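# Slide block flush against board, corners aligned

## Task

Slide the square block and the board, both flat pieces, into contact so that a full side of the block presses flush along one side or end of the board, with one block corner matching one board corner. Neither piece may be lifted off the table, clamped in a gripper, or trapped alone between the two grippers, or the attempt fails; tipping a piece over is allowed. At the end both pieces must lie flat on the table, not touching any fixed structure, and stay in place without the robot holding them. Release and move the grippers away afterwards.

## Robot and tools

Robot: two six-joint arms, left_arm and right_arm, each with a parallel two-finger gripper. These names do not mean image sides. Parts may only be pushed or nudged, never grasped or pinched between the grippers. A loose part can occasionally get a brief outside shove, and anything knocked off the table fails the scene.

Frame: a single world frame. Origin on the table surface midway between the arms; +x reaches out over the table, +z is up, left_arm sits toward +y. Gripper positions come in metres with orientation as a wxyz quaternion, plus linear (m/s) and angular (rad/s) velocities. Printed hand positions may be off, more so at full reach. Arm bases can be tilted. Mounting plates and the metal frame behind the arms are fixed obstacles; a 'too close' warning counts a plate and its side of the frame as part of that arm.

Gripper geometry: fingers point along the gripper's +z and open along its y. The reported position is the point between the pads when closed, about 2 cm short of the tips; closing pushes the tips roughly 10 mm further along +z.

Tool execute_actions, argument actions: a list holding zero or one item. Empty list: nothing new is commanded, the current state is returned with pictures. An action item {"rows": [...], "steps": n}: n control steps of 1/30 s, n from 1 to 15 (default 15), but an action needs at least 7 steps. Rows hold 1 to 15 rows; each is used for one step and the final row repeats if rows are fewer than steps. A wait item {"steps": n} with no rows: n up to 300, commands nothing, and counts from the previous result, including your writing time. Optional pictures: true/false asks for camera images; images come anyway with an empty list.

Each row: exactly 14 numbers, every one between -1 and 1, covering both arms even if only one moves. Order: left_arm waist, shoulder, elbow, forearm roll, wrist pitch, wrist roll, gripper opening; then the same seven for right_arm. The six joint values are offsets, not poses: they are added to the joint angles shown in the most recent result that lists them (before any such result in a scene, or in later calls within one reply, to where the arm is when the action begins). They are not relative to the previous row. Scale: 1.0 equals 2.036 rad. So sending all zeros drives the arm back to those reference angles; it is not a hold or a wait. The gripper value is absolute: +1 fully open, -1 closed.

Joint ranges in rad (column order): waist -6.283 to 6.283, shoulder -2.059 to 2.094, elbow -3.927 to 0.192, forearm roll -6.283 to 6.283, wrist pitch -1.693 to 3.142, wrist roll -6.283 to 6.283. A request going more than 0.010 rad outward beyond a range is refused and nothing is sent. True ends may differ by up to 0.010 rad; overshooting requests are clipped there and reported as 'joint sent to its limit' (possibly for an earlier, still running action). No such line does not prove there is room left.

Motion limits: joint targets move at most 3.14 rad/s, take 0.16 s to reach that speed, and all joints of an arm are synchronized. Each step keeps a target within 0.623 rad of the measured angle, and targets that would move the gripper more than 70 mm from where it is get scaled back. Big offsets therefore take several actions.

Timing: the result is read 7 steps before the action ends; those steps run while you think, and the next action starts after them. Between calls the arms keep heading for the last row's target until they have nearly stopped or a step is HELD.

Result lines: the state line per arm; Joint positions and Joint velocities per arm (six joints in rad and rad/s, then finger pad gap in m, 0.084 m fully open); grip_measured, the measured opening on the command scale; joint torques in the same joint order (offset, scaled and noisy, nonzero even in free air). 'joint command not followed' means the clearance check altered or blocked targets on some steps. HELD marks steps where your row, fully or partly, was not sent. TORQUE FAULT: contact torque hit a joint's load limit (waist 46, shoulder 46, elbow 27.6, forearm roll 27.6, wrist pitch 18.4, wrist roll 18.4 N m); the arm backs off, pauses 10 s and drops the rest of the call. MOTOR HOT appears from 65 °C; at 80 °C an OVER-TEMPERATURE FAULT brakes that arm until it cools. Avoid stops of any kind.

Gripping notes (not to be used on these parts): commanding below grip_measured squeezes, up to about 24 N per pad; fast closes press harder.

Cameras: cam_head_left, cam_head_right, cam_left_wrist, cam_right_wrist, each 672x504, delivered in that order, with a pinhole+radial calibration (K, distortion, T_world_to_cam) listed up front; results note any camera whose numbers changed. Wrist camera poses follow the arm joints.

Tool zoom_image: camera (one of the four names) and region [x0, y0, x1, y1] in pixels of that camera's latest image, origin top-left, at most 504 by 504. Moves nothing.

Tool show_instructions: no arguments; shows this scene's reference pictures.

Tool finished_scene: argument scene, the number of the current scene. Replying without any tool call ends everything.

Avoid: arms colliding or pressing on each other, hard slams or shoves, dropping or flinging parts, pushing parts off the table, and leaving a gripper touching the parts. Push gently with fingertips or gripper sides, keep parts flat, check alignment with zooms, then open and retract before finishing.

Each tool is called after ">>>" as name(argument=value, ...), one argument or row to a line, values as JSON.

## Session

>>> show_instructions(
)

>>> execute_actions(
  actions=[],
)

Reference images for this scene: manual page 1, manual page 2, manual page 3, manual page 4, manual page 5, manual page 6.

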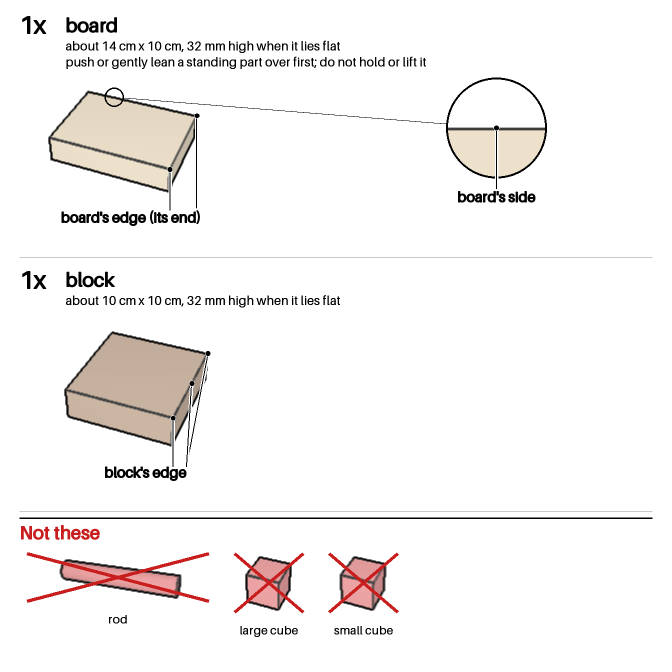

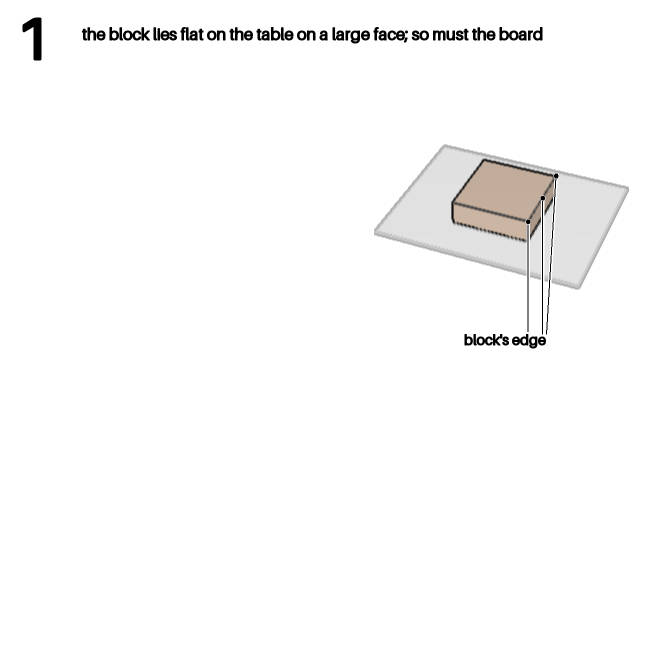

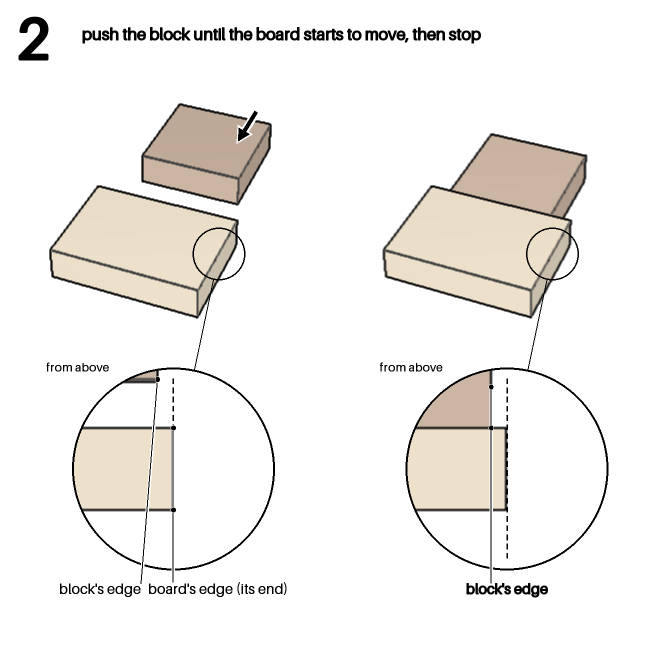

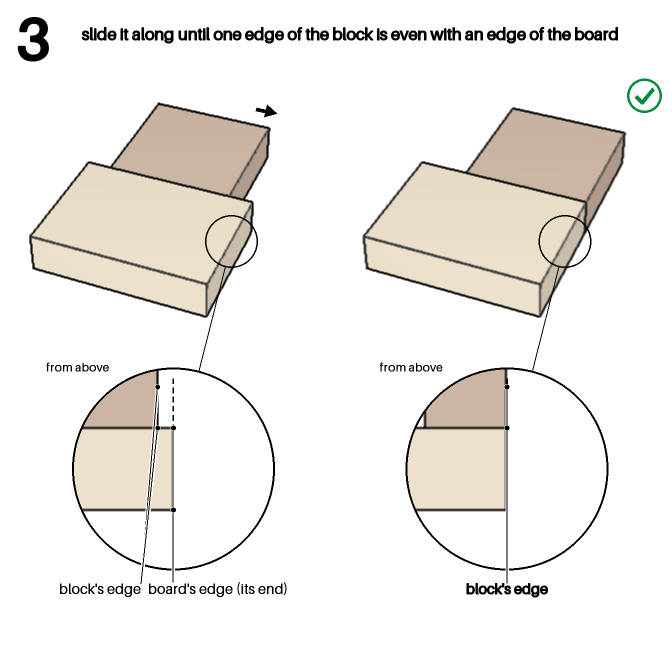

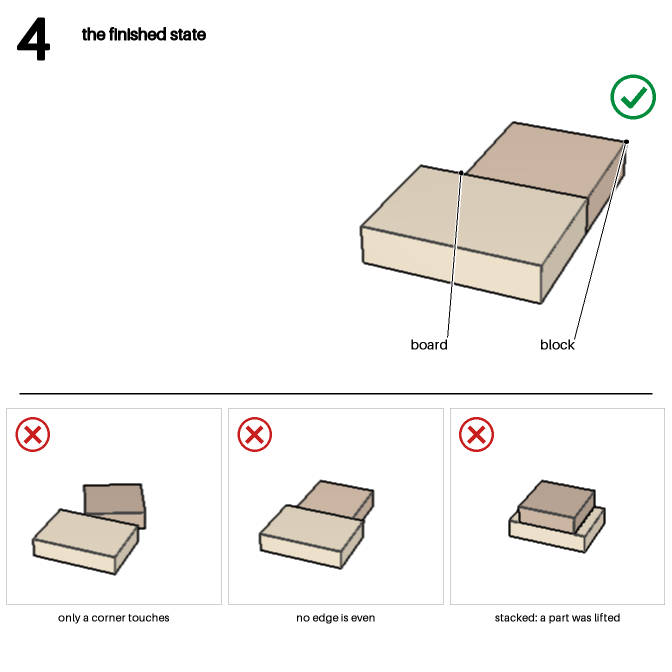

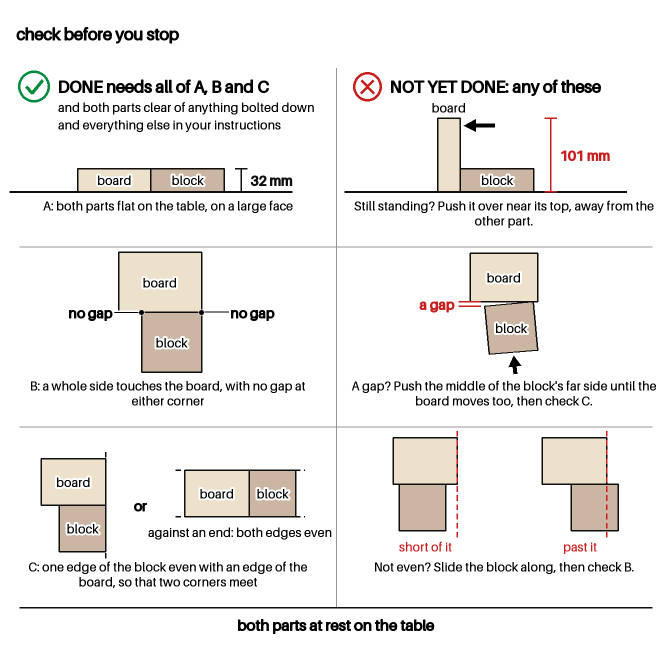

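Scene clock: 0.00 s of 4267.00 s.
left_arm: end_effector_position=(+0.3273, +0.6559, +0.3786) grip_measured=+1.00 end_effector_quat_wxyz=(-0.039, +0.905, +0.406, +0.118) end_effector_velocity=(+0.000, -0.000, +0.000) end_effector_angular_velocity=(+0.000, -0.002, -0.000) | right_arm: end_effector_position=(+0.7121, -0.1605, +0.3717) grip_measured=+1.00 end_effector_quat_wxyz=(-0.521, +0.395, -0.641, -0.403) end_effector_velocity=(+0.000, -0.001, +0.001) end_effector_angular_velocity=(-0.000, -0.001, -0.001)
Joint positions: left_arm=[-1.131 -0.934 -0.8    1.187  2.324 -1.349  0.084] | right_arm=[ 0.316  0.673 -1.728  0.67   0.611  1.463  0.084]
Joint velocities: left_arm=[-0.001  0.     0.     0.001 -0.    -0.    -0.   ] | right_arm=[ 0.    -0.001  0.    -0.    -0.    -0.     0.   ]
Joint torques (N m, as the arm reports them, + toward a larger angle): no reading
Motor temperatures (°C, as the motors report them): left_arm=[32 34 36 32 33 34] | right_arm=[34 34 39 35 30 33]
camera_calibration (this result's frames):
cam_left_wrist: T_world_to_cam=[[0.74124, -0.670411, 0.0333476, 0.21483], [-0.641767, -0.722379, -0.257495, 0.848143], [0.196717, 0.169464, -0.965704, 0.322179], [0, 0, 0, 1]] pos_world=[0.321692, 0.702107, 0.522359]
cam_right_wrist: T_world_to_cam=[[-0.914964, 0.384906, 0.121199, 0.705076], [0.161719, 0.0745779, 0.984015, -0.403956], [0.369714, 0.919938, -0.130483, 0.0625042], [0, 0, 0, 1]] pos_world=[0.687338, -0.298762, 0.3202]

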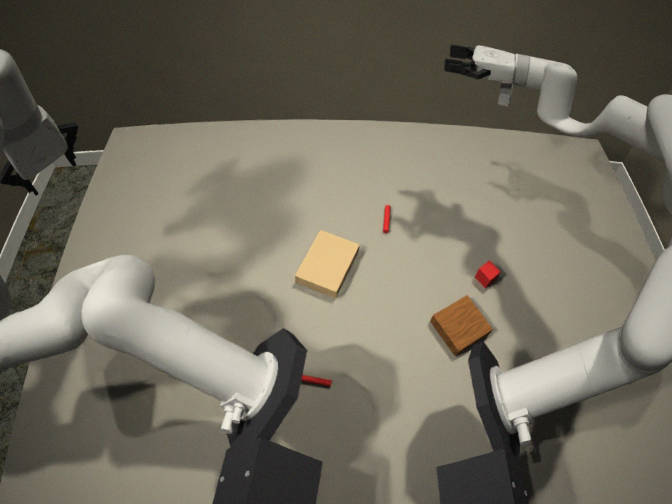

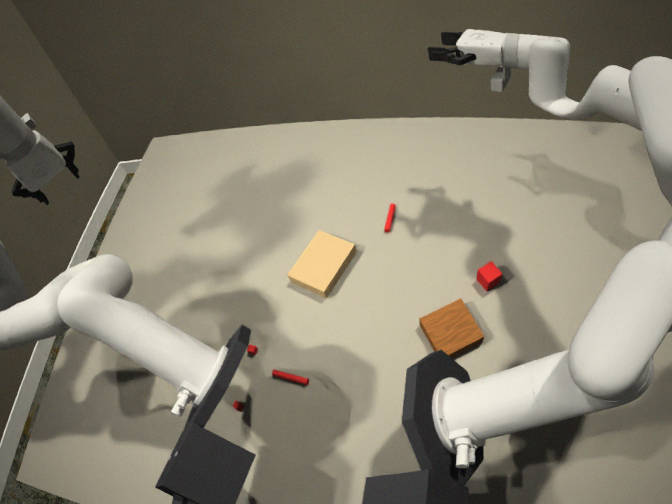

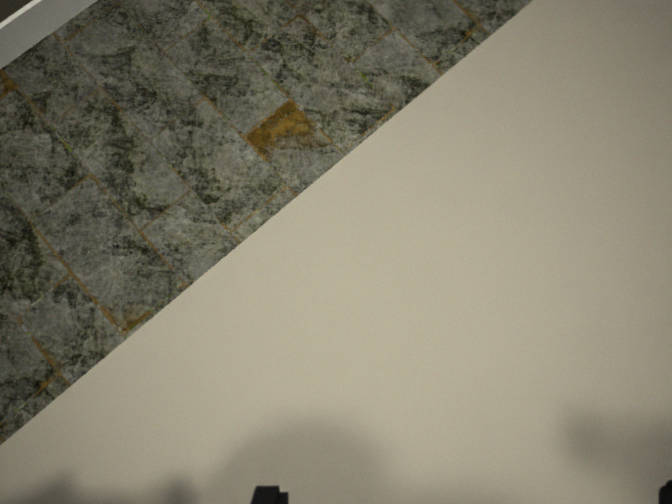

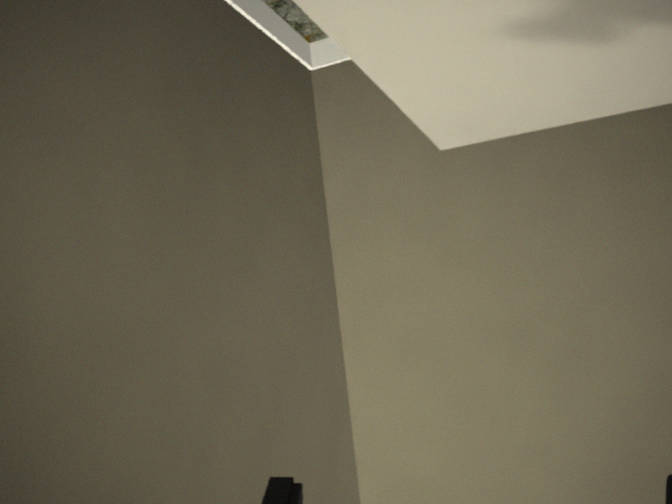

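>>> zoom_image(
  camera="cam_head_left",
  region=[280, 195, 520, 375],
)

>>> zoom_image(
  camera="cam_head_right",
  region=[275, 195, 515, 375],
)

Region (280, 195, 520, 375) of cam_head_left's 672x504 image, scaled by 2.100, with more detail than that image has; it fills the top 378 rows of this view, and the rest is white.

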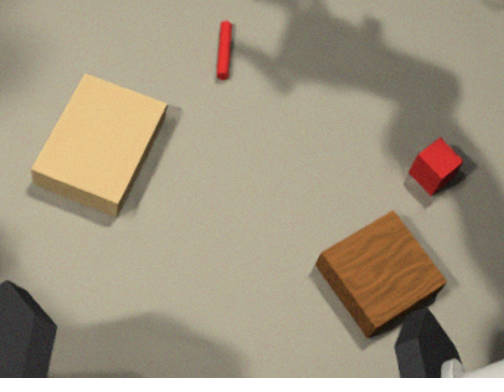

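Region (275, 195, 515, 375) of cam_head_right's 672x504 image, scaled by 2.100, with more detail than that image has; it fills the top 378 rows of this view, and the rest is white.

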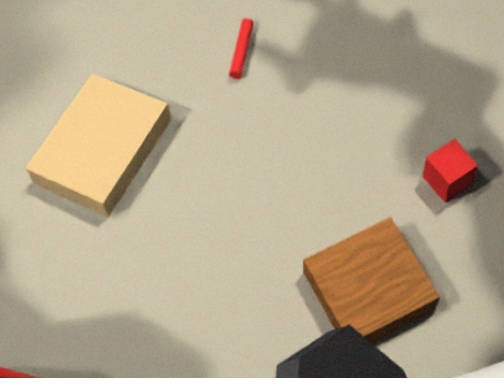

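>>> execute_actions(
  actions=[
    {"rows": [[0.306,0.6522,0.0033,-0.0511,-0.595,0.9438,0.6,0.0852,-0.3563,0.6945,-0.8757,0.2355,0.4312,0.2]], "steps": 15},
  ],
)

>>> execute_actions(
  actions=[
    {"steps": 50},
  ],
  pictures=true,
)

Scene clock: 8.90 s of 4267.00 s.
left_arm: end_effector_position=(+0.3700, +0.6113, +0.3786) grip_measured=+0.59 end_effector_quat_wxyz=(-0.090, +0.950, +0.276, +0.114) end_effector_velocity=(+0.243, -0.287, -0.054) end_effector_angular_velocity=(+0.536, +0.405, -1.534) | right_arm: end_effector_position=(+0.6432, -0.1612, +0.4014) grip_measured=+0.19 end_effector_quat_wxyz=(-0.460, +0.451, -0.632, -0.430) end_effector_velocity=(-0.381, -0.064, +0.116) end_effector_angular_velocity=(-0.495, +0.285, +0.693)
Joint positions: left_arm=[-0.953 -0.745 -0.797  1.158  2.135 -1.16   0.069] | right_arm=[ 0.362  0.502 -1.557  0.498  0.736  1.635  0.052]
Joint velocities: left_arm=[ 0.837  1.046  0.023 -0.139 -1.027  1.024 -0.   ] | right_arm=[ 0.234 -0.995  0.956 -0.979  0.615  0.978 -0.   ]
Joint torques (N m, as the arm reports them, + toward a larger angle): left_arm=[-7.    7.18 -6.46  1.25 -2.13 -1.15] | right_arm=[ 29.78 -13.52  -5.28   0.27  -0.27   0.18]
Motor temperatures (°C, as the motors report them): left_arm=[32 34 36 32 34 34] | right_arm=[35 34 40 35 30 33]
Steps of this call (steps 1 to 90: nothing new was sent; then 5.63 s passed at rest; steps 91 to 98: the first 8 steps of this action). Readings (joint positions):
91: left_arm=[-1.131 -0.934 -0.800 1.187 2.324 -1.349] | right_arm=[0.316 0.673 -1.728 0.670 0.611 1.463]
92: left_arm=[-1.127 -0.932 -0.800 1.187 2.320 -1.345] | right_arm=[0.317 0.670 -1.724 0.666 0.614 1.467]
94: left_arm=[-1.089 -0.897 -0.803 1.180 2.282 -1.305] | right_arm=[0.325 0.635 -1.684 0.628 0.644 1.506]
98: the state above

Scene clock: 10.57 s of 4267.00 s.
left_arm: end_effector_position=(+0.3933, +0.1973, +0.1405) grip_measured=+0.59 end_effector_quat_wxyz=(+0.001, -0.541, +0.841, -0.000) end_effector_velocity=(-0.007, -0.004, -0.006) end_effector_angular_velocity=(-0.002, +0.013, -0.057) | right_arm: end_effector_position=(+0.2412, -0.2487, +0.1306) grip_measured=+0.19 end_effector_quat_wxyz=(-0.000, +0.866, -0.501, -0.001) end_effector_velocity=(-0.003, -0.002, -0.003) end_effector_angular_velocity=(-0.012, -0.014, +0.019)
Joint positions: left_arm=[-0.509  0.391 -0.794  1.083  1.114  0.567  0.069] | right_arm=[ 0.49  -0.052 -0.316 -1.11   1.09   2.34   0.052]
Joint velocities: left_arm=[ 0.005  0.017  0.004 -0.001 -0.012  0.044 -0.   ] | right_arm=[-0.    -0.001  0.015 -0.026  0.002  0.004  0.   ]
Joint torques (N m, as the arm reports them, + toward a larger angle): left_arm=[-17.07  -6.44  -7.03  -0.49  -2.64  -1.01] | right_arm=[13.04 -5.12 -5.61 -0.13 -2.64  0.01]
Motor temperatures (°C, as the motors report them): left_arm=[32 34 36 32 34 34] | right_arm=[35 34 40 35 30 33]
Kept back: nothing.
Steps of this call (steps 1 to 7: the last 7 steps of your previous action; steps 8 to 50: the robot went on to your last target). Readings (joint positions):
1: left_arm=[-0.926 -0.711 -0.797 1.153 2.101 -1.126] | right_arm=[0.370 0.469 -1.524 0.465 0.756 1.668]
2: left_arm=[-0.902 -0.678 -0.797 1.149 2.068 -1.093] | right_arm=[0.377 0.437 -1.491 0.431 0.776 1.702]
4: left_arm=[-0.859 -0.614 -0.797 1.142 2.004 -1.029] | right_arm=[0.390 0.380 -1.423 0.363 0.812 1.770]
8: left_arm=[-0.790 -0.490 -0.796 1.131 1.880 -0.906] | right_arm=[0.411 0.288 -1.289 0.230 0.871 1.891]
50: the state above
camera_calibration (this result's frames):
cam_left_wrist: T_world_to_cam=[[-0.908879, 0.417002, 0.00694267, 0.304589], [0.416915, 0.908876, -0.0112187, -0.27495], [-0.0109882, -0.00730196, -0.999913, 0.27837], [0, 0, 0, 1]] pos_world=[0.394524, 0.124914, 0.273146]
cam_right_wrist: T_world_to_cam=[[-0.876422, -0.481101, -0.0206285, 0.131258], [-0.481338, 0.876495, 0.00835789, 0.39802], [0.0140598, 0.0172543, -0.999752, 0.261185], [0, 0, 0, 1]] pos_world=[0.302947, -0.290221, 0.260502]

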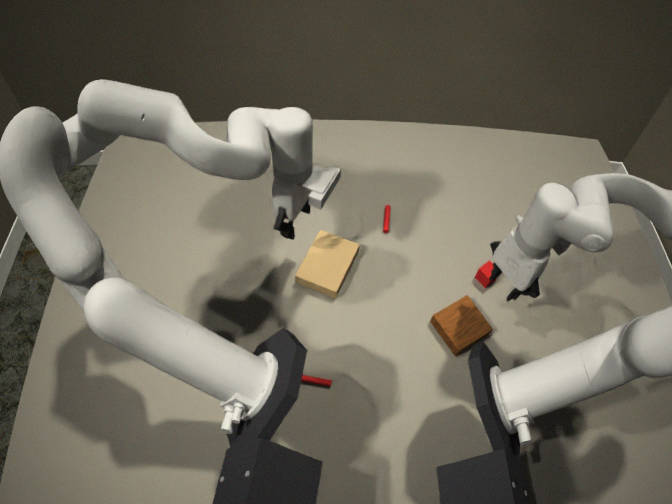

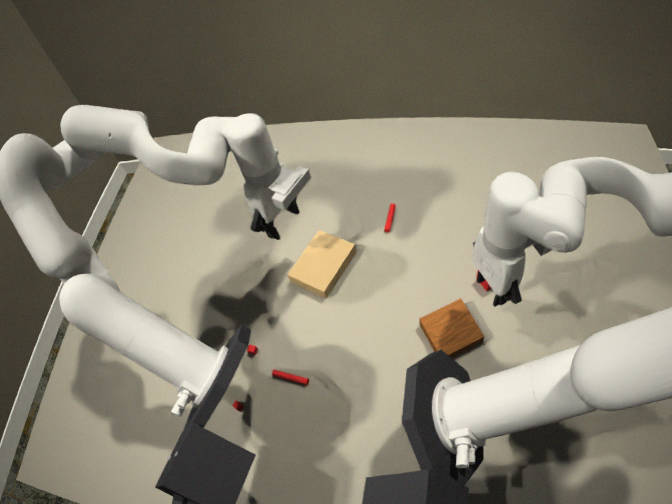

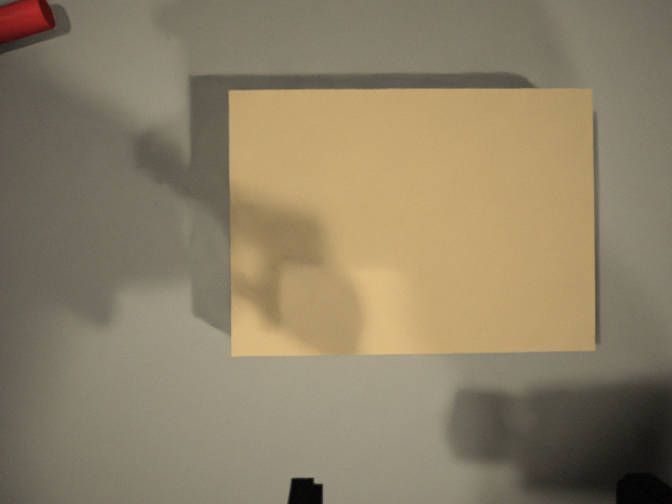

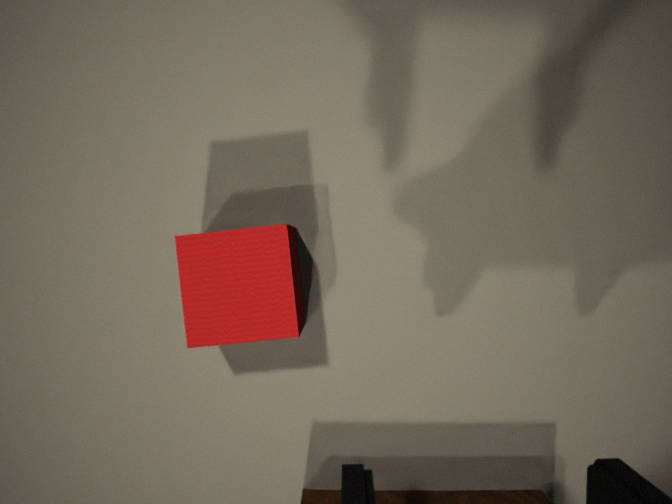

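>>> execute_actions(
  actions=[],
)

Scene clock: 11.83 s of 4267.00 s.
left_arm: end_effector_position=(+0.3923, +0.1967, +0.1396) grip_measured=+0.59 end_effector_quat_wxyz=(+0.000, -0.538, +0.843, +0.001) end_effector_velocity=(-0.000, +0.000, -0.000) end_effector_angular_velocity=(+0.000, +0.001, +0.000) | right_arm: end_effector_position=(+0.2408, -0.2489, +0.1303) grip_measured=+0.19 end_effector_quat_wxyz=(+0.000, +0.866, -0.500, -0.000) end_effector_velocity=(-0.001, +0.000, -0.001) end_effector_angular_velocity=(-0.002, +0.003, +0.001)
Joint positions: left_arm=[-0.508  0.393 -0.793  1.083  1.113  0.572  0.069] | right_arm=[ 0.49  -0.053 -0.314 -1.113  1.091  2.341  0.052]
Joint velocities: left_arm=[ 0.  0.  0. -0.  0. -0.  0.] | right_arm=[-0.     0.003  0.001  0.     0.     0.002 -0.   ]
Joint torques (N m, as the arm reports them, + toward a larger angle): left_arm=[-16.93  -6.63  -6.89  -0.56  -2.61  -0.98] | right_arm=[12.99 -5.24 -5.51 -0.25 -2.5   0.07]
Motor temperatures (°C, as the motors report them): left_arm=[32 34 36 32 34 34] | right_arm=[35 34 40 35 30 33]
Kept back: nothing.
Steps of this call (steps 1 to 30: the robot went on to your last target; steps 31 to 38: nothing new was sent). Readings (joint positions):
1: left_arm=[-0.508 0.391 -0.794 1.083 1.114 0.568] | right_arm=[0.490 -0.052 -0.316 -1.110 1.090 2.340]
2: left_arm=[-0.508 0.392 -0.794 1.083 1.114 0.569] | right_arm=[0.490 -0.052 -0.315 -1.111 1.090 2.340]
4: left_arm=[-0.508 0.392 -0.793 1.083 1.114 0.571] | right_arm=[0.490 -0.052 -0.315 -1.112 1.091 2.341]
8: left_arm=[-0.508 0.393 -0.793 1.083 1.113 0.571] | right_arm=[0.490 -0.053 -0.314 -1.112 1.091 2.341]
38: the state above
All arms were judged still, so your last target was given up. Only a new action makes them travel on or press farther. Fingers that are still opening or closing keep moving.
camera_calibration (this result's frames):
cam_left_wrist: T_world_to_cam=[[-0.90606, 0.42306, 0.00871466, 0.301345], [0.422954, 0.906075, -0.0117631, -0.275752], [-0.0128726, -0.00697212, -0.999893, 0.278152], [0, 0, 0, 1]] pos_world=[0.393248, 0.124304, 0.272252]
cam_right_wrist: T_world_to_cam=[[-0.875248, -0.483207, -0.0212465, 0.130019], [-0.483422, 0.875366, 0.00615157, 0.398518], [0.015626, 0.0156552, -0.999755, 0.260035], [0, 0, 0, 1]] pos_world=[0.302388, -0.290093, 0.260283]

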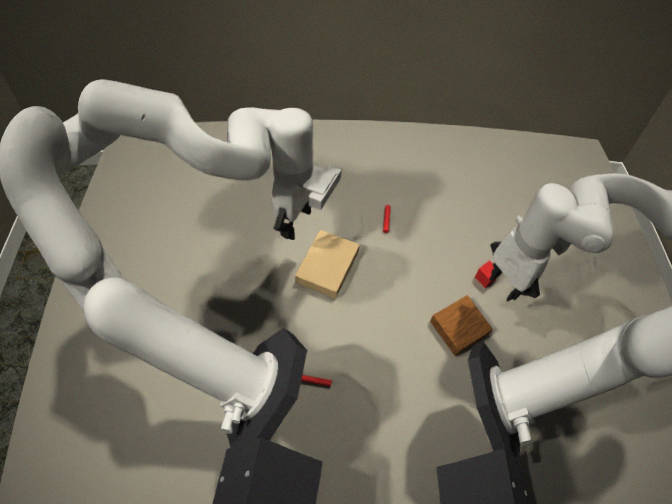

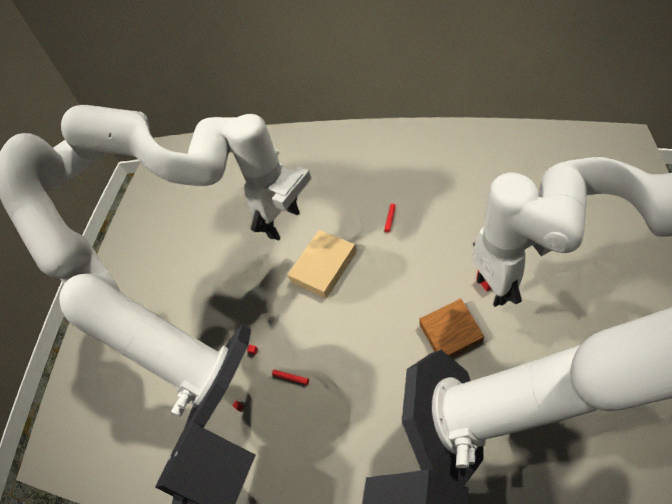

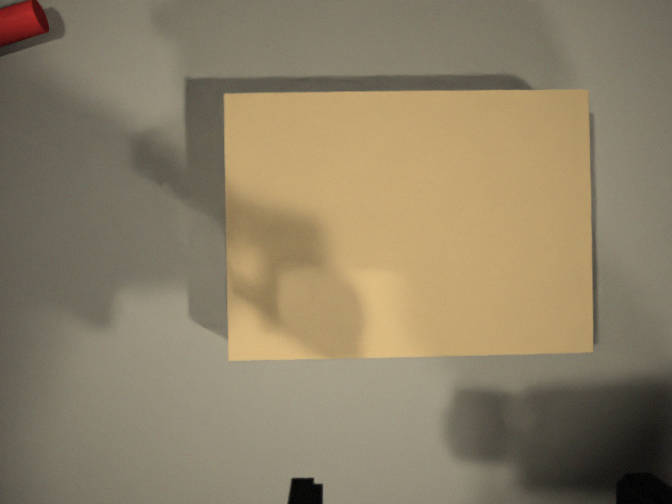

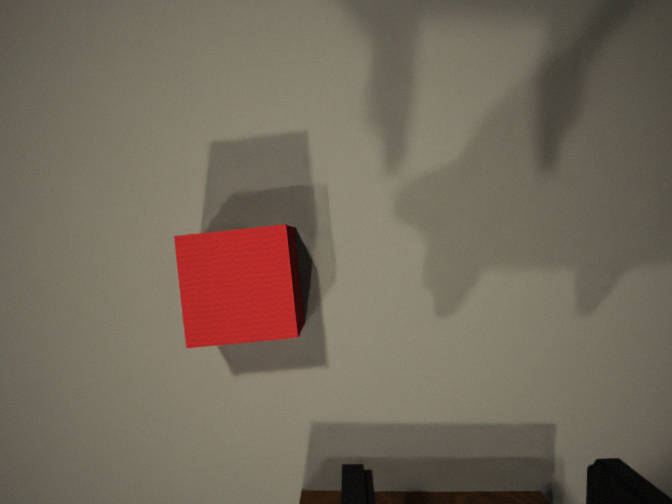

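>>> execute_actions(
  actions=[
    {"rows":[[0.0062,0.0044,-0.0009,0.0073,-0.003,-0.003,0.6,-0.0087,0.0064,-0.0011,-0.0113,-0.0034,0.0054,0.2],[0.0148,0.0105,-0.0021,0.0176,-0.0073,-0.0071,0.6,-0.0209,0.0153,-0.0025,-0.0271,-0.0081,0.0129,0.2],[0.0247,0.0175,-0.0036,0.0294,-0.0121,-0.0118,0.6,-0.0349,0.0255,-0.0042,-0.0451,-0.0135,0.0214,0.2],[0.0358,0.0253,-0.0052,0.0426,-0.0176,-0.0171,0.6,-0.0506,0.0369,-0.0061,-0.0655,-0.0195,0.0311,0.2],[0.0482,0.034,-0.0069,0.0573,-0.0237,-0.023,0.6,-0.0681,0.0496,-0.0083,-0.088,-0.0263,0.0418,0.2],[0.0606,0.0428,-0.0087,0.072,-0.0297,-0.0289,0.6,-0.0855,0.0624,-0.0104,-0.1106,-0.033,0.0525,0.2],[0.0729,0.0515,-0.0105,0.0867,-0.0358,-0.0348,0.6,-0.103,0.0751,-0.0125,-0.1332,-0.0398,0.0632,0.2],[0.084,0.0594,-0.0121,0.0999,-0.0413,-0.0401,0.6,-0.1187,0.0866,-0.0144,-0.1535,-0.0458,0.0728,0.2],[0.0939,0.0663,-0.0135,0.1116,-0.0461,-0.0448,0.6,-0.1326,0.0967,-0.0161,-0.1715,-0.0512,0.0814,0.2],[0.1026,0.0725,-0.0148,0.1219,-0.0504,-0.049,0.6,-0.1448,0.1057,-0.0176,-0.1873,-0.0559,0.0889,0.2],[0.11,0.0777,-0.0158,0.1307,-0.054,-0.0525,0.6,-0.1553,0.1133,-0.0189,-0.2009,-0.06,0.0953,0.2],[0.1162,0.0821,-0.0167,0.1381,-0.0571,-0.0555,0.6,-0.164,0.1197,-0.0199,-0.2122,-0.0634,0.1007,0.2],[0.1199,0.0847,-0.0173,0.1425,-0.0589,-0.0572,0.6,-0.1693,0.1235,-0.0206,-0.2189,-0.0654,0.1039,0.2],[0.1224,0.0864,-0.0176,0.1454,-0.0601,-0.0584,0.6,-0.1728,0.126,-0.021,-0.2234,-0.0667,0.106,0.2],[0.1236,0.0873,-0.0178,0.1469,-0.0607,-0.059,0.6,-0.1745,0.1273,-0.0212,-0.2257,-0.0674,0.1071,0.2]],"steps":15},
  ],
)

>>> execute_actions(
  actions=[
    {"steps":18},
  ],
)

Scene clock: 14.00 s of 4267.00 s.
left_arm: end_effector_position=(+0.3981, +0.1972, +0.1063) grip_measured=+0.59 end_effector_quat_wxyz=(+0.005, -0.540, +0.842, +0.002) end_effector_velocity=(+0.018, +0.006, -0.267) end_effector_angular_velocity=(+0.044, +0.000, +0.003) | right_arm: end_effector_position=(+0.2460, -0.2520, +0.1011) grip_measured=+0.19 end_effector_quat_wxyz=(+0.006, +0.864, -0.503, +0.007) end_effector_velocity=(+0.013, -0.015, -0.235) end_effector_angular_velocity=(-0.091, -0.015, -0.015)
Joint positions: left_arm=[-0.429  0.449 -0.805  1.177  1.074  0.534  0.069] | right_arm=[ 0.386  0.023 -0.327 -1.248  1.05   2.405  0.052]
Joint velocities: left_arm=[ 0.618  0.438 -0.081  0.718 -0.292 -0.286 -0.   ] | right_arm=[-0.826  0.604 -0.097 -1.058 -0.31   0.498 -0.   ]
Joint torques (N m, as the arm reports them, + toward a larger angle): left_arm=[-15.5   -5.33  -5.72  -0.03  -2.52  -0.86] | right_arm=[11.44 -4.52 -4.01 -1.1  -2.45  0.34]
Motor temperatures (°C, as the motors report them): left_arm=[32 34 36 32 34 34] | right_arm=[35 34 40 35 30 33]
Steps of this call (steps 1 to 57: nothing new was sent; steps 58 to 65: the first 8 steps of this action). Readings (joint positions):
58: left_arm=[-0.508 0.393 -0.793 1.083 1.113 0.572] | right_arm=[0.490 -0.053 -0.314 -1.113 1.091 2.341]
59: left_arm=[-0.506 0.395 -0.794 1.086 1.112 0.571] | right_arm=[0.488 -0.051 -0.314 -1.116 1.089 2.343]
61: left_arm=[-0.493 0.404 -0.796 1.102 1.105 0.564] | right_arm=[0.470 -0.039 -0.317 -1.139 1.082 2.354]
65: the state above

Scene clock: 14.60 s of 4267.00 s.
left_arm: end_effector_position=(+0.3949, +0.1967, +0.0332) grip_measured=+0.59 end_effector_quat_wxyz=(+0.001, -0.538, +0.843, +0.000) end_effector_velocity=(-0.002, +0.000, -0.005) end_effector_angular_velocity=(+0.000, +0.003, -0.002) | right_arm: end_effector_position=(+0.2358, -0.2475, +0.0318) grip_measured=+0.19 end_effector_quat_wxyz=(-0.000, +0.866, -0.500, -0.000) end_effector_velocity=(-0.002, +0.001, -0.004) end_effector_angular_velocity=(+0.004, +0.002, +0.001)
Joint positions: left_arm=[-0.258  0.57  -0.829  1.381  0.99   0.452  0.069] | right_arm=[ 0.137  0.205 -0.357 -1.57   0.954  2.558  0.052]
Joint velocities: left_arm=[ 0.011  0.008  0.     0.012 -0.004 -0.005 -0.   ] | right_arm=[-0.016  0.01  -0.002 -0.02  -0.006  0.008  0.   ]
Joint torques (N m, as the arm reports them, + toward a larger angle): left_arm=[-17.94  -7.5   -4.06  -0.56  -2.78  -0.98] | right_arm=[16.37 -8.39 -1.36 -0.32 -2.55 -0.05]
Motor temperatures (°C, as the motors report them): left_arm=[32 34 36 32 34 34] | right_arm=[35 34 40 35 30 33]
Kept back: nothing.
Steps of this call (steps 1 to 7: the last 7 steps of your previous action; steps 8 to 18: the robot went on to your last target). Readings (joint positions):
1: left_arm=[-0.408 0.464 -0.808 1.202 1.064 0.524] | right_arm=[0.357 0.044 -0.331 -1.285 1.039 2.422]
2: left_arm=[-0.386 0.479 -0.811 1.228 1.054 0.514] | right_arm=[0.327 0.066 -0.334 -1.323 1.028 2.440]
4: left_arm=[-0.344 0.509 -0.816 1.277 1.034 0.494] | right_arm=[0.268 0.110 -0.341 -1.399 1.006 2.476]
8: left_arm=[-0.282 0.553 -0.824 1.349 1.004 0.465] | right_arm=[0.176 0.177 -0.351 -1.516 0.971 2.532]
18: the state above

>>> execute_actions(
  actions=[
    {"rows":[[-0.0017,0.0031,-0.001,-0.0003,0,-0.0025,0.6,0.0016,0.0024,-0.0003,0,0.0001,0.0027,0.2],[-0.0034,0.0061,-0.002,-0.0007,0,-0.0049,0.6,0.0031,0.0049,-0.0005,0.0001,0.0003,0.0053,0.2],[-0.0051,0.0092,-0.0031,-0.001,0,-0.0074,0.6,0.0047,0.0073,-0.0008,0.0001,0.0004,0.008,0.2],[-0.0068,0.0122,-0.0041,-0.0014,0,-0.0099,0.6,0.0062,0.0098,-0.0011,0.0001,0.0005,0.0106,0.2],[-0.0084,0.0153,-0.0051,-0.0017,0,-0.0123,0.6,0.0078,0.0122,-0.0014,0.0002,0.0007,0.0133,0.2],[-0.0101,0.0183,-0.0062,-0.002,0,-0.0148,0.6,0.0093,0.0146,-0.0016,0.0002,0.0008,0.016,0.2],[-0.0118,0.0214,-0.0072,-0.0024,0,-0.0172,0.6,0.0109,0.0171,-0.0019,0.0002,0.0009,0.0186,0.2],[-0.0135,0.0244,-0.0082,-0.0027,0,-0.0197,0.6,0.0124,0.0195,-0.0022,0.0002,0.001,0.0213,0.2],[-0.0156,0.0287,-0.0114,-0.0039,0.0001,-0.0166,0.6,0.014,0.022,-0.0024,0.0003,0.0012,0.0239,0.2],[-0.0176,0.033,-0.0145,-0.0052,0.0003,-0.0135,0.6,0.0155,0.0244,-0.0027,0.0003,0.0013,0.0266,0.2],[-0.0197,0.0373,-0.0177,-0.0064,0.0004,-0.0104,0.6,0.0171,0.0268,-0.003,0.0003,0.0014,0.0293,0.2],[-0.0218,0.0416,-0.0208,-0.0076,0.0006,-0.0073,0.6,0.0186,0.0293,-0.0032,0.0004,0.0016,0.0319,0.2],[-0.0239,0.046,-0.024,-0.0089,0.0007,-0.0042,0.6,0.0202,0.0317,-0.0035,0.0004,0.0017,0.0346,0.2],[-0.0259,0.0503,-0.0271,-0.0101,0.0008,-0.0011,0.6,0.0217,0.0342,-0.0038,0.0004,0.0018,0.0372,0.2],[-0.028,0.0546,-0.0303,-0.0113,0.001,0.002,0.6,0.0233,0.0366,-0.0041,0.0005,0.002,0.0399,0.2]],"steps":15},
  ],
)

>>> execute_actions(
  actions=[
    {"rows":[[-0.0104,0.0216,-0.0158,-0.0062,0.0007,0.0155,0.6,0.0078,0.0122,-0.0014,0.0002,0.0007,0.0133,0.2],[-0.0124,0.0259,-0.0189,-0.0074,0.0008,0.0186,0.6,0.0093,0.0146,-0.0016,0.0002,0.0008,0.016,0.2],[-0.0145,0.0302,-0.0221,-0.0086,0.001,0.0217,0.6,0.0109,0.0171,-0.0019,0.0002,0.0009,0.0186,0.2],[-0.0166,0.0345,-0.0252,-0.0098,0.0011,0.0248,0.6,0.0124,0.0195,-0.0022,0.0002,0.001,0.0213,0.2],[-0.0186,0.0388,-0.0284,-0.0111,0.0013,0.0279,0.6,0.014,0.022,-0.0024,0.0003,0.0012,0.0239,0.2],[-0.0207,0.0431,-0.0315,-0.0123,0.0014,0.031,0.6,0.0155,0.0244,-0.0027,0.0003,0.0013,0.0266,0.2],[-0.0228,0.0474,-0.0347,-0.0135,0.0015,0.0341,0.6,0.0171,0.0268,-0.003,0.0003,0.0014,0.0293,0.2],[-0.0248,0.0517,-0.0378,-0.0148,0.0017,0.0372,0.6,0.0186,0.0293,-0.0032,0.0004,0.0016,0.0319,0.2],[-0.0269,0.056,-0.041,-0.016,0.0018,0.0403,0.6,0.0202,0.0317,-0.0035,0.0004,0.0017,0.0346,0.2],[-0.029,0.0603,-0.0441,-0.0172,0.002,0.0434,0.6,0.0217,0.0342,-0.0038,0.0004,0.0018,0.0372,0.2],[-0.0311,0.0647,-0.0473,-0.0185,0.0021,0.0465,0.6,0.0233,0.0366,-0.0041,0.0005,0.002,0.0399,0.2],[-0.0331,0.069,-0.0504,-0.0197,0.0022,0.0496,0.6,0.0248,0.039,-0.0043,0.0005,0.0021,0.0426,0.2],[-0.0352,0.0733,-0.0536,-0.0209,0.0024,0.0527,0.6,0.0264,0.0415,-0.0046,0.0005,0.0022,0.0452,0.2],[-0.0373,0.0776,-0.0567,-0.0221,0.0025,0.0558,0.6,0.0279,0.0439,-0.0049,0.0005,0.0023,0.0479,0.2],[-0.0393,0.0819,-0.0599,-0.0234,0.0027,0.0589,0.6,0.0295,0.0464,-0.0051,0.0006,0.0025,0.0505,0.2]],"steps":15},
  ],
)

>>> execute_actions(
  actions=[
    {"steps":16},
  ],
  pictures=true,
)

Scene clock: 18.03 s of 4267.00 s.
left_arm: end_effector_position=(+0.3899, +0.1870, +0.0328) grip_measured=+0.59 end_effector_quat_wxyz=(+0.000, -0.538, +0.843, +0.000) end_effector_velocity=(-0.033, -0.060, -0.002) end_effector_angular_velocity=(+0.001, +0.006, -0.005) | right_arm: end_effector_position=(+0.2329, -0.2412, +0.0317) grip_measured=+0.19 end_effector_quat_wxyz=(-0.000, +0.866, -0.500, -0.001) end_effector_velocity=(-0.020, +0.038, +0.000) end_effector_angular_velocity=(+0.004, +0.003, +0.005)
Joint positions: left_arm=[-0.273  0.598 -0.839  1.378  0.99   0.43   0.069] | right_arm=[ 0.151  0.227 -0.36  -1.57   0.955  2.582  0.052]
Joint velocities: left_arm=[-0.096  0.173 -0.054 -0.021  0.    -0.135  0.   ] | right_arm=[ 0.088  0.137 -0.012  0.003  0.007  0.145  0.   ]
Joint torques (N m, as the arm reports them, + toward a larger angle): left_arm=[-18.11  -7.41  -3.93  -0.65  -2.79  -1.04] | right_arm=[16.59 -8.54 -1.19 -0.07 -2.57 -0.03]
Motor temperatures (°C, as the motors report them): left_arm=[32 34 36 32 34 34] | right_arm=[35 34 40 35 30 33]
Steps of this call (steps 1 to 15: the robot went on to your last target; steps 16 to 90: nothing new was sent; then 0.17 s passed at rest; steps 91 to 98: the first 8 steps of this action). Readings (joint positions):
91: left_arm=[-0.256 0.571 -0.829 1.382 0.990 0.452] | right_arm=[0.135 0.207 -0.357 -1.572 0.953 2.559]
92: left_arm=[-0.257 0.572 -0.830 1.382 0.990 0.451] | right_arm=[0.136 0.207 -0.357 -1.572 0.954 2.560]
94: left_arm=[-0.261 0.577 -0.832 1.381 0.990 0.446] | right_arm=[0.140 0.211 -0.358 -1.571 0.954 2.565]
98: the state above

Scene clock: 18.53 s of 4267.00 s.
left_arm: end_effector_position=(+0.3833, +0.1464, +0.0329) grip_measured=+0.59 end_effector_quat_wxyz=(-0.000, -0.492, +0.871, -0.000) end_effector_velocity=(-0.012, -0.088, +0.000) end_effector_angular_velocity=(-0.001, -0.000, -0.280) | right_arm: end_effector_position=(+0.2224, -0.2213, +0.0316) grip_measured=+0.19 end_effector_quat_wxyz=(-0.000, +0.866, -0.500, -0.001) end_effector_velocity=(-0.024, +0.039, -0.001) end_effector_angular_velocity=(-0.002, +0.000, -0.000)
Joint positions: left_arm=[-0.333  0.719 -0.92   1.347  0.994  0.487  0.069] | right_arm=[ 0.198  0.301 -0.368 -1.569  0.959  2.663  0.052]
Joint velocities: left_arm=[-0.127  0.264 -0.193 -0.076  0.008  0.191  0.   ] | right_arm=[ 0.096  0.15  -0.015  0.002  0.008  0.164 -0.   ]
Joint torques (N m, as the arm reports them, + toward a larger angle): left_arm=[-19.29  -7.92  -4.19  -0.51  -3.07  -0.95] | right_arm=[16.97 -7.91 -1.13 -0.19 -2.75 -0.02]
Motor temperatures (°C, as the motors report them): left_arm=[32 35 36 32 34 34] | right_arm=[35 34 40 35 30 33]
Steps of this call (steps 1 to 7: the last 7 steps of your previous action; steps 8 to 15: the first 8 steps of this action, its rows measured from where the robot was after step 7). Readings (joint positions):
7: left_arm=[-0.299 0.648 -0.868 1.367 0.991 0.436] | right_arm=[0.172 0.261 -0.363 -1.569 0.957 2.619]
8: left_arm=[-0.303 0.657 -0.874 1.365 0.991 0.441] | right_arm=[0.175 0.266 -0.364 -1.569 0.957 2.624]
9: left_arm=[-0.307 0.666 -0.880 1.362 0.992 0.447] | right_arm=[0.179 0.271 -0.365 -1.569 0.958 2.630]
11: left_arm=[-0.316 0.684 -0.894 1.357 0.992 0.461] | right_arm=[0.185 0.281 -0.366 -1.569 0.958 2.641]
15: the state above

Scene clock: 19.07 s of 4267.00 s.
left_arm: end_effector_position=(+0.3774, +0.1154, +0.0327) grip_measured=+0.59 end_effector_quat_wxyz=(+0.000, -0.448, +0.894, +0.000) end_effector_velocity=(-0.000, -0.004, -0.000) end_effector_angular_velocity=(+0.001, +0.001, -0.013) | right_arm: end_effector_position=(+0.2138, -0.2082, +0.0312) grip_measured=+0.19 end_effector_quat_wxyz=(+0.000, +0.866, -0.500, -0.000) end_effector_velocity=(-0.000, +0.002, +0.000) end_effector_angular_velocity=(-0.001, -0.002, -0.003)
Joint positions: left_arm=[-0.378  0.813 -0.988  1.32   0.997  0.555  0.069] | right_arm=[ 0.232  0.354 -0.374 -1.568  0.962  2.72   0.052]
Joint velocities: left_arm=[-0.005  0.014 -0.013 -0.006  0.002  0.012 -0.   ] | right_arm=[ 0.006  0.007 -0.003  0.     0.002  0.009  0.   ]
Joint torques (N m, as the arm reports them, + toward a larger angle): left_arm=[-19.63  -8.94  -4.69  -0.47  -3.13  -0.97] | right_arm=[16.9  -8.16 -1.06 -0.24 -2.82 -0.03]
Motor temperatures (°C, as the motors report them): left_arm=[32 35 36 32 34 34] | right_arm=[35 34 40 35 30 33]
Kept back: nothing.
Steps of this call (steps 1 to 7: the last 7 steps of your previous action; steps 8 to 16: the robot went on to your last target). Readings (joint positions):
1: left_arm=[-0.337 0.728 -0.926 1.344 0.994 0.493] | right_arm=[0.201 0.306 -0.368 -1.569 0.960 2.668]
2: left_arm=[-0.342 0.737 -0.933 1.342 0.994 0.500] | right_arm=[0.204 0.311 -0.369 -1.568 0.960 2.674]
4: left_arm=[-0.350 0.754 -0.946 1.337 0.995 0.512] | right_arm=[0.211 0.321 -0.370 -1.568 0.960 2.685]
8: left_arm=[-0.367 0.789 -0.971 1.327 0.996 0.538] | right_arm=[0.223 0.341 -0.372 -1.568 0.961 2.706]
16: the state above
camera_calibration (this result's frames):
cam_left_wrist: T_world_to_cam=[[-0.799528, 0.600565, 0.00875237, 0.262479], [0.600453, 0.799562, -0.0125366, -0.251736], [-0.0145271, -0.00476802, -0.999883, 0.170823], [0, 0, 0, 1]] pos_world=[0.363496, 0.0444573, 0.16535]
cam_right_wrist: T_world_to_cam=[[-0.875645, -0.482505, -0.0208338, 0.124162], [-0.482713, 0.875757, 0.00614086, 0.350387], [0.0152823, 0.015434, -0.999764, 0.160797], [0, 0, 0, 1]] pos_world=[0.275401, -0.249427, 0.161194]

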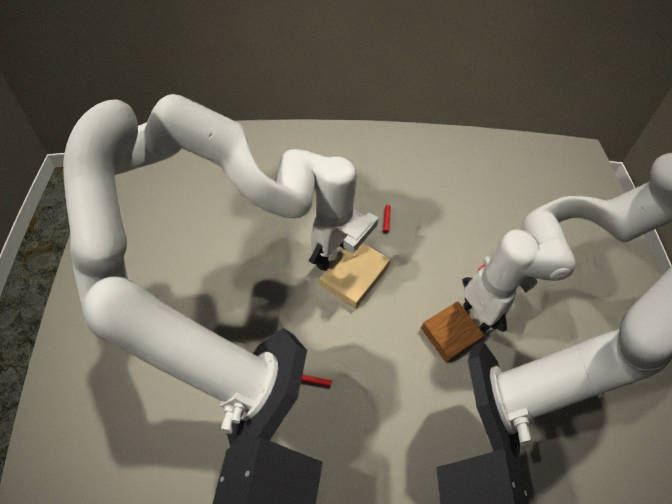

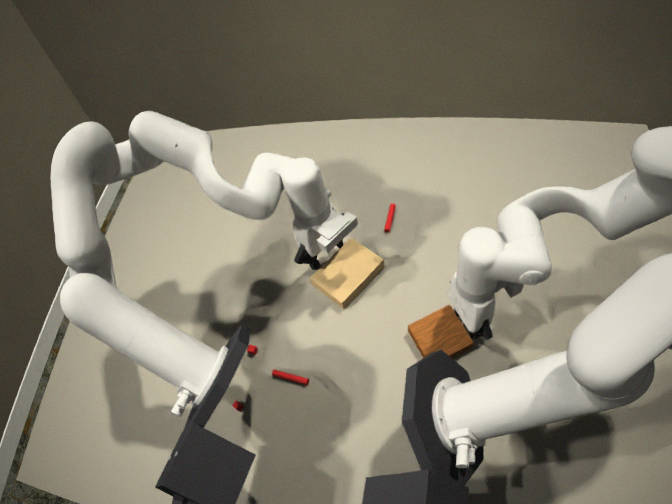

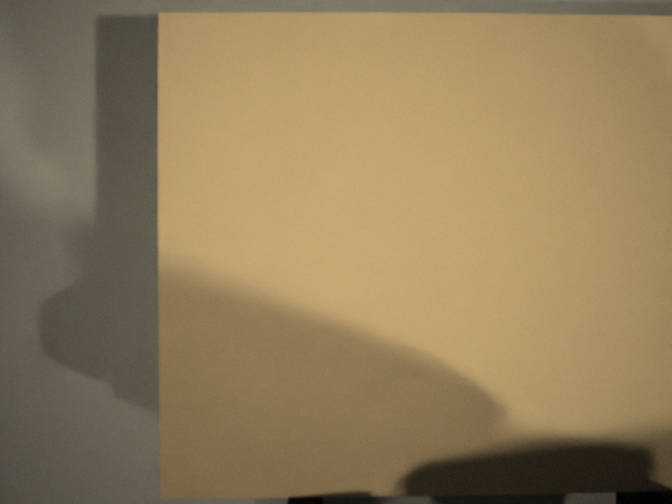

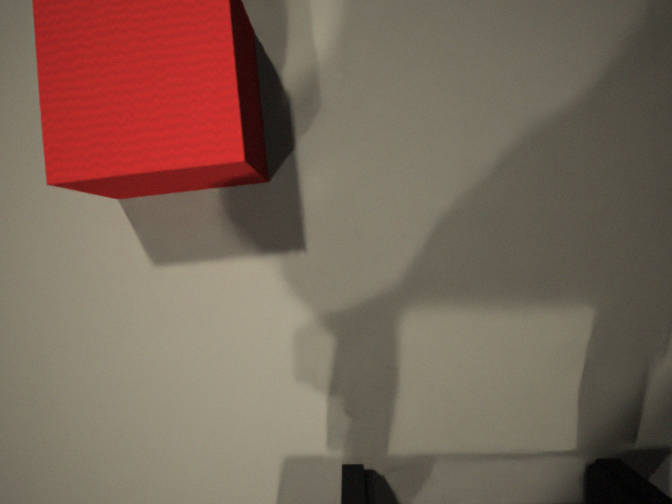

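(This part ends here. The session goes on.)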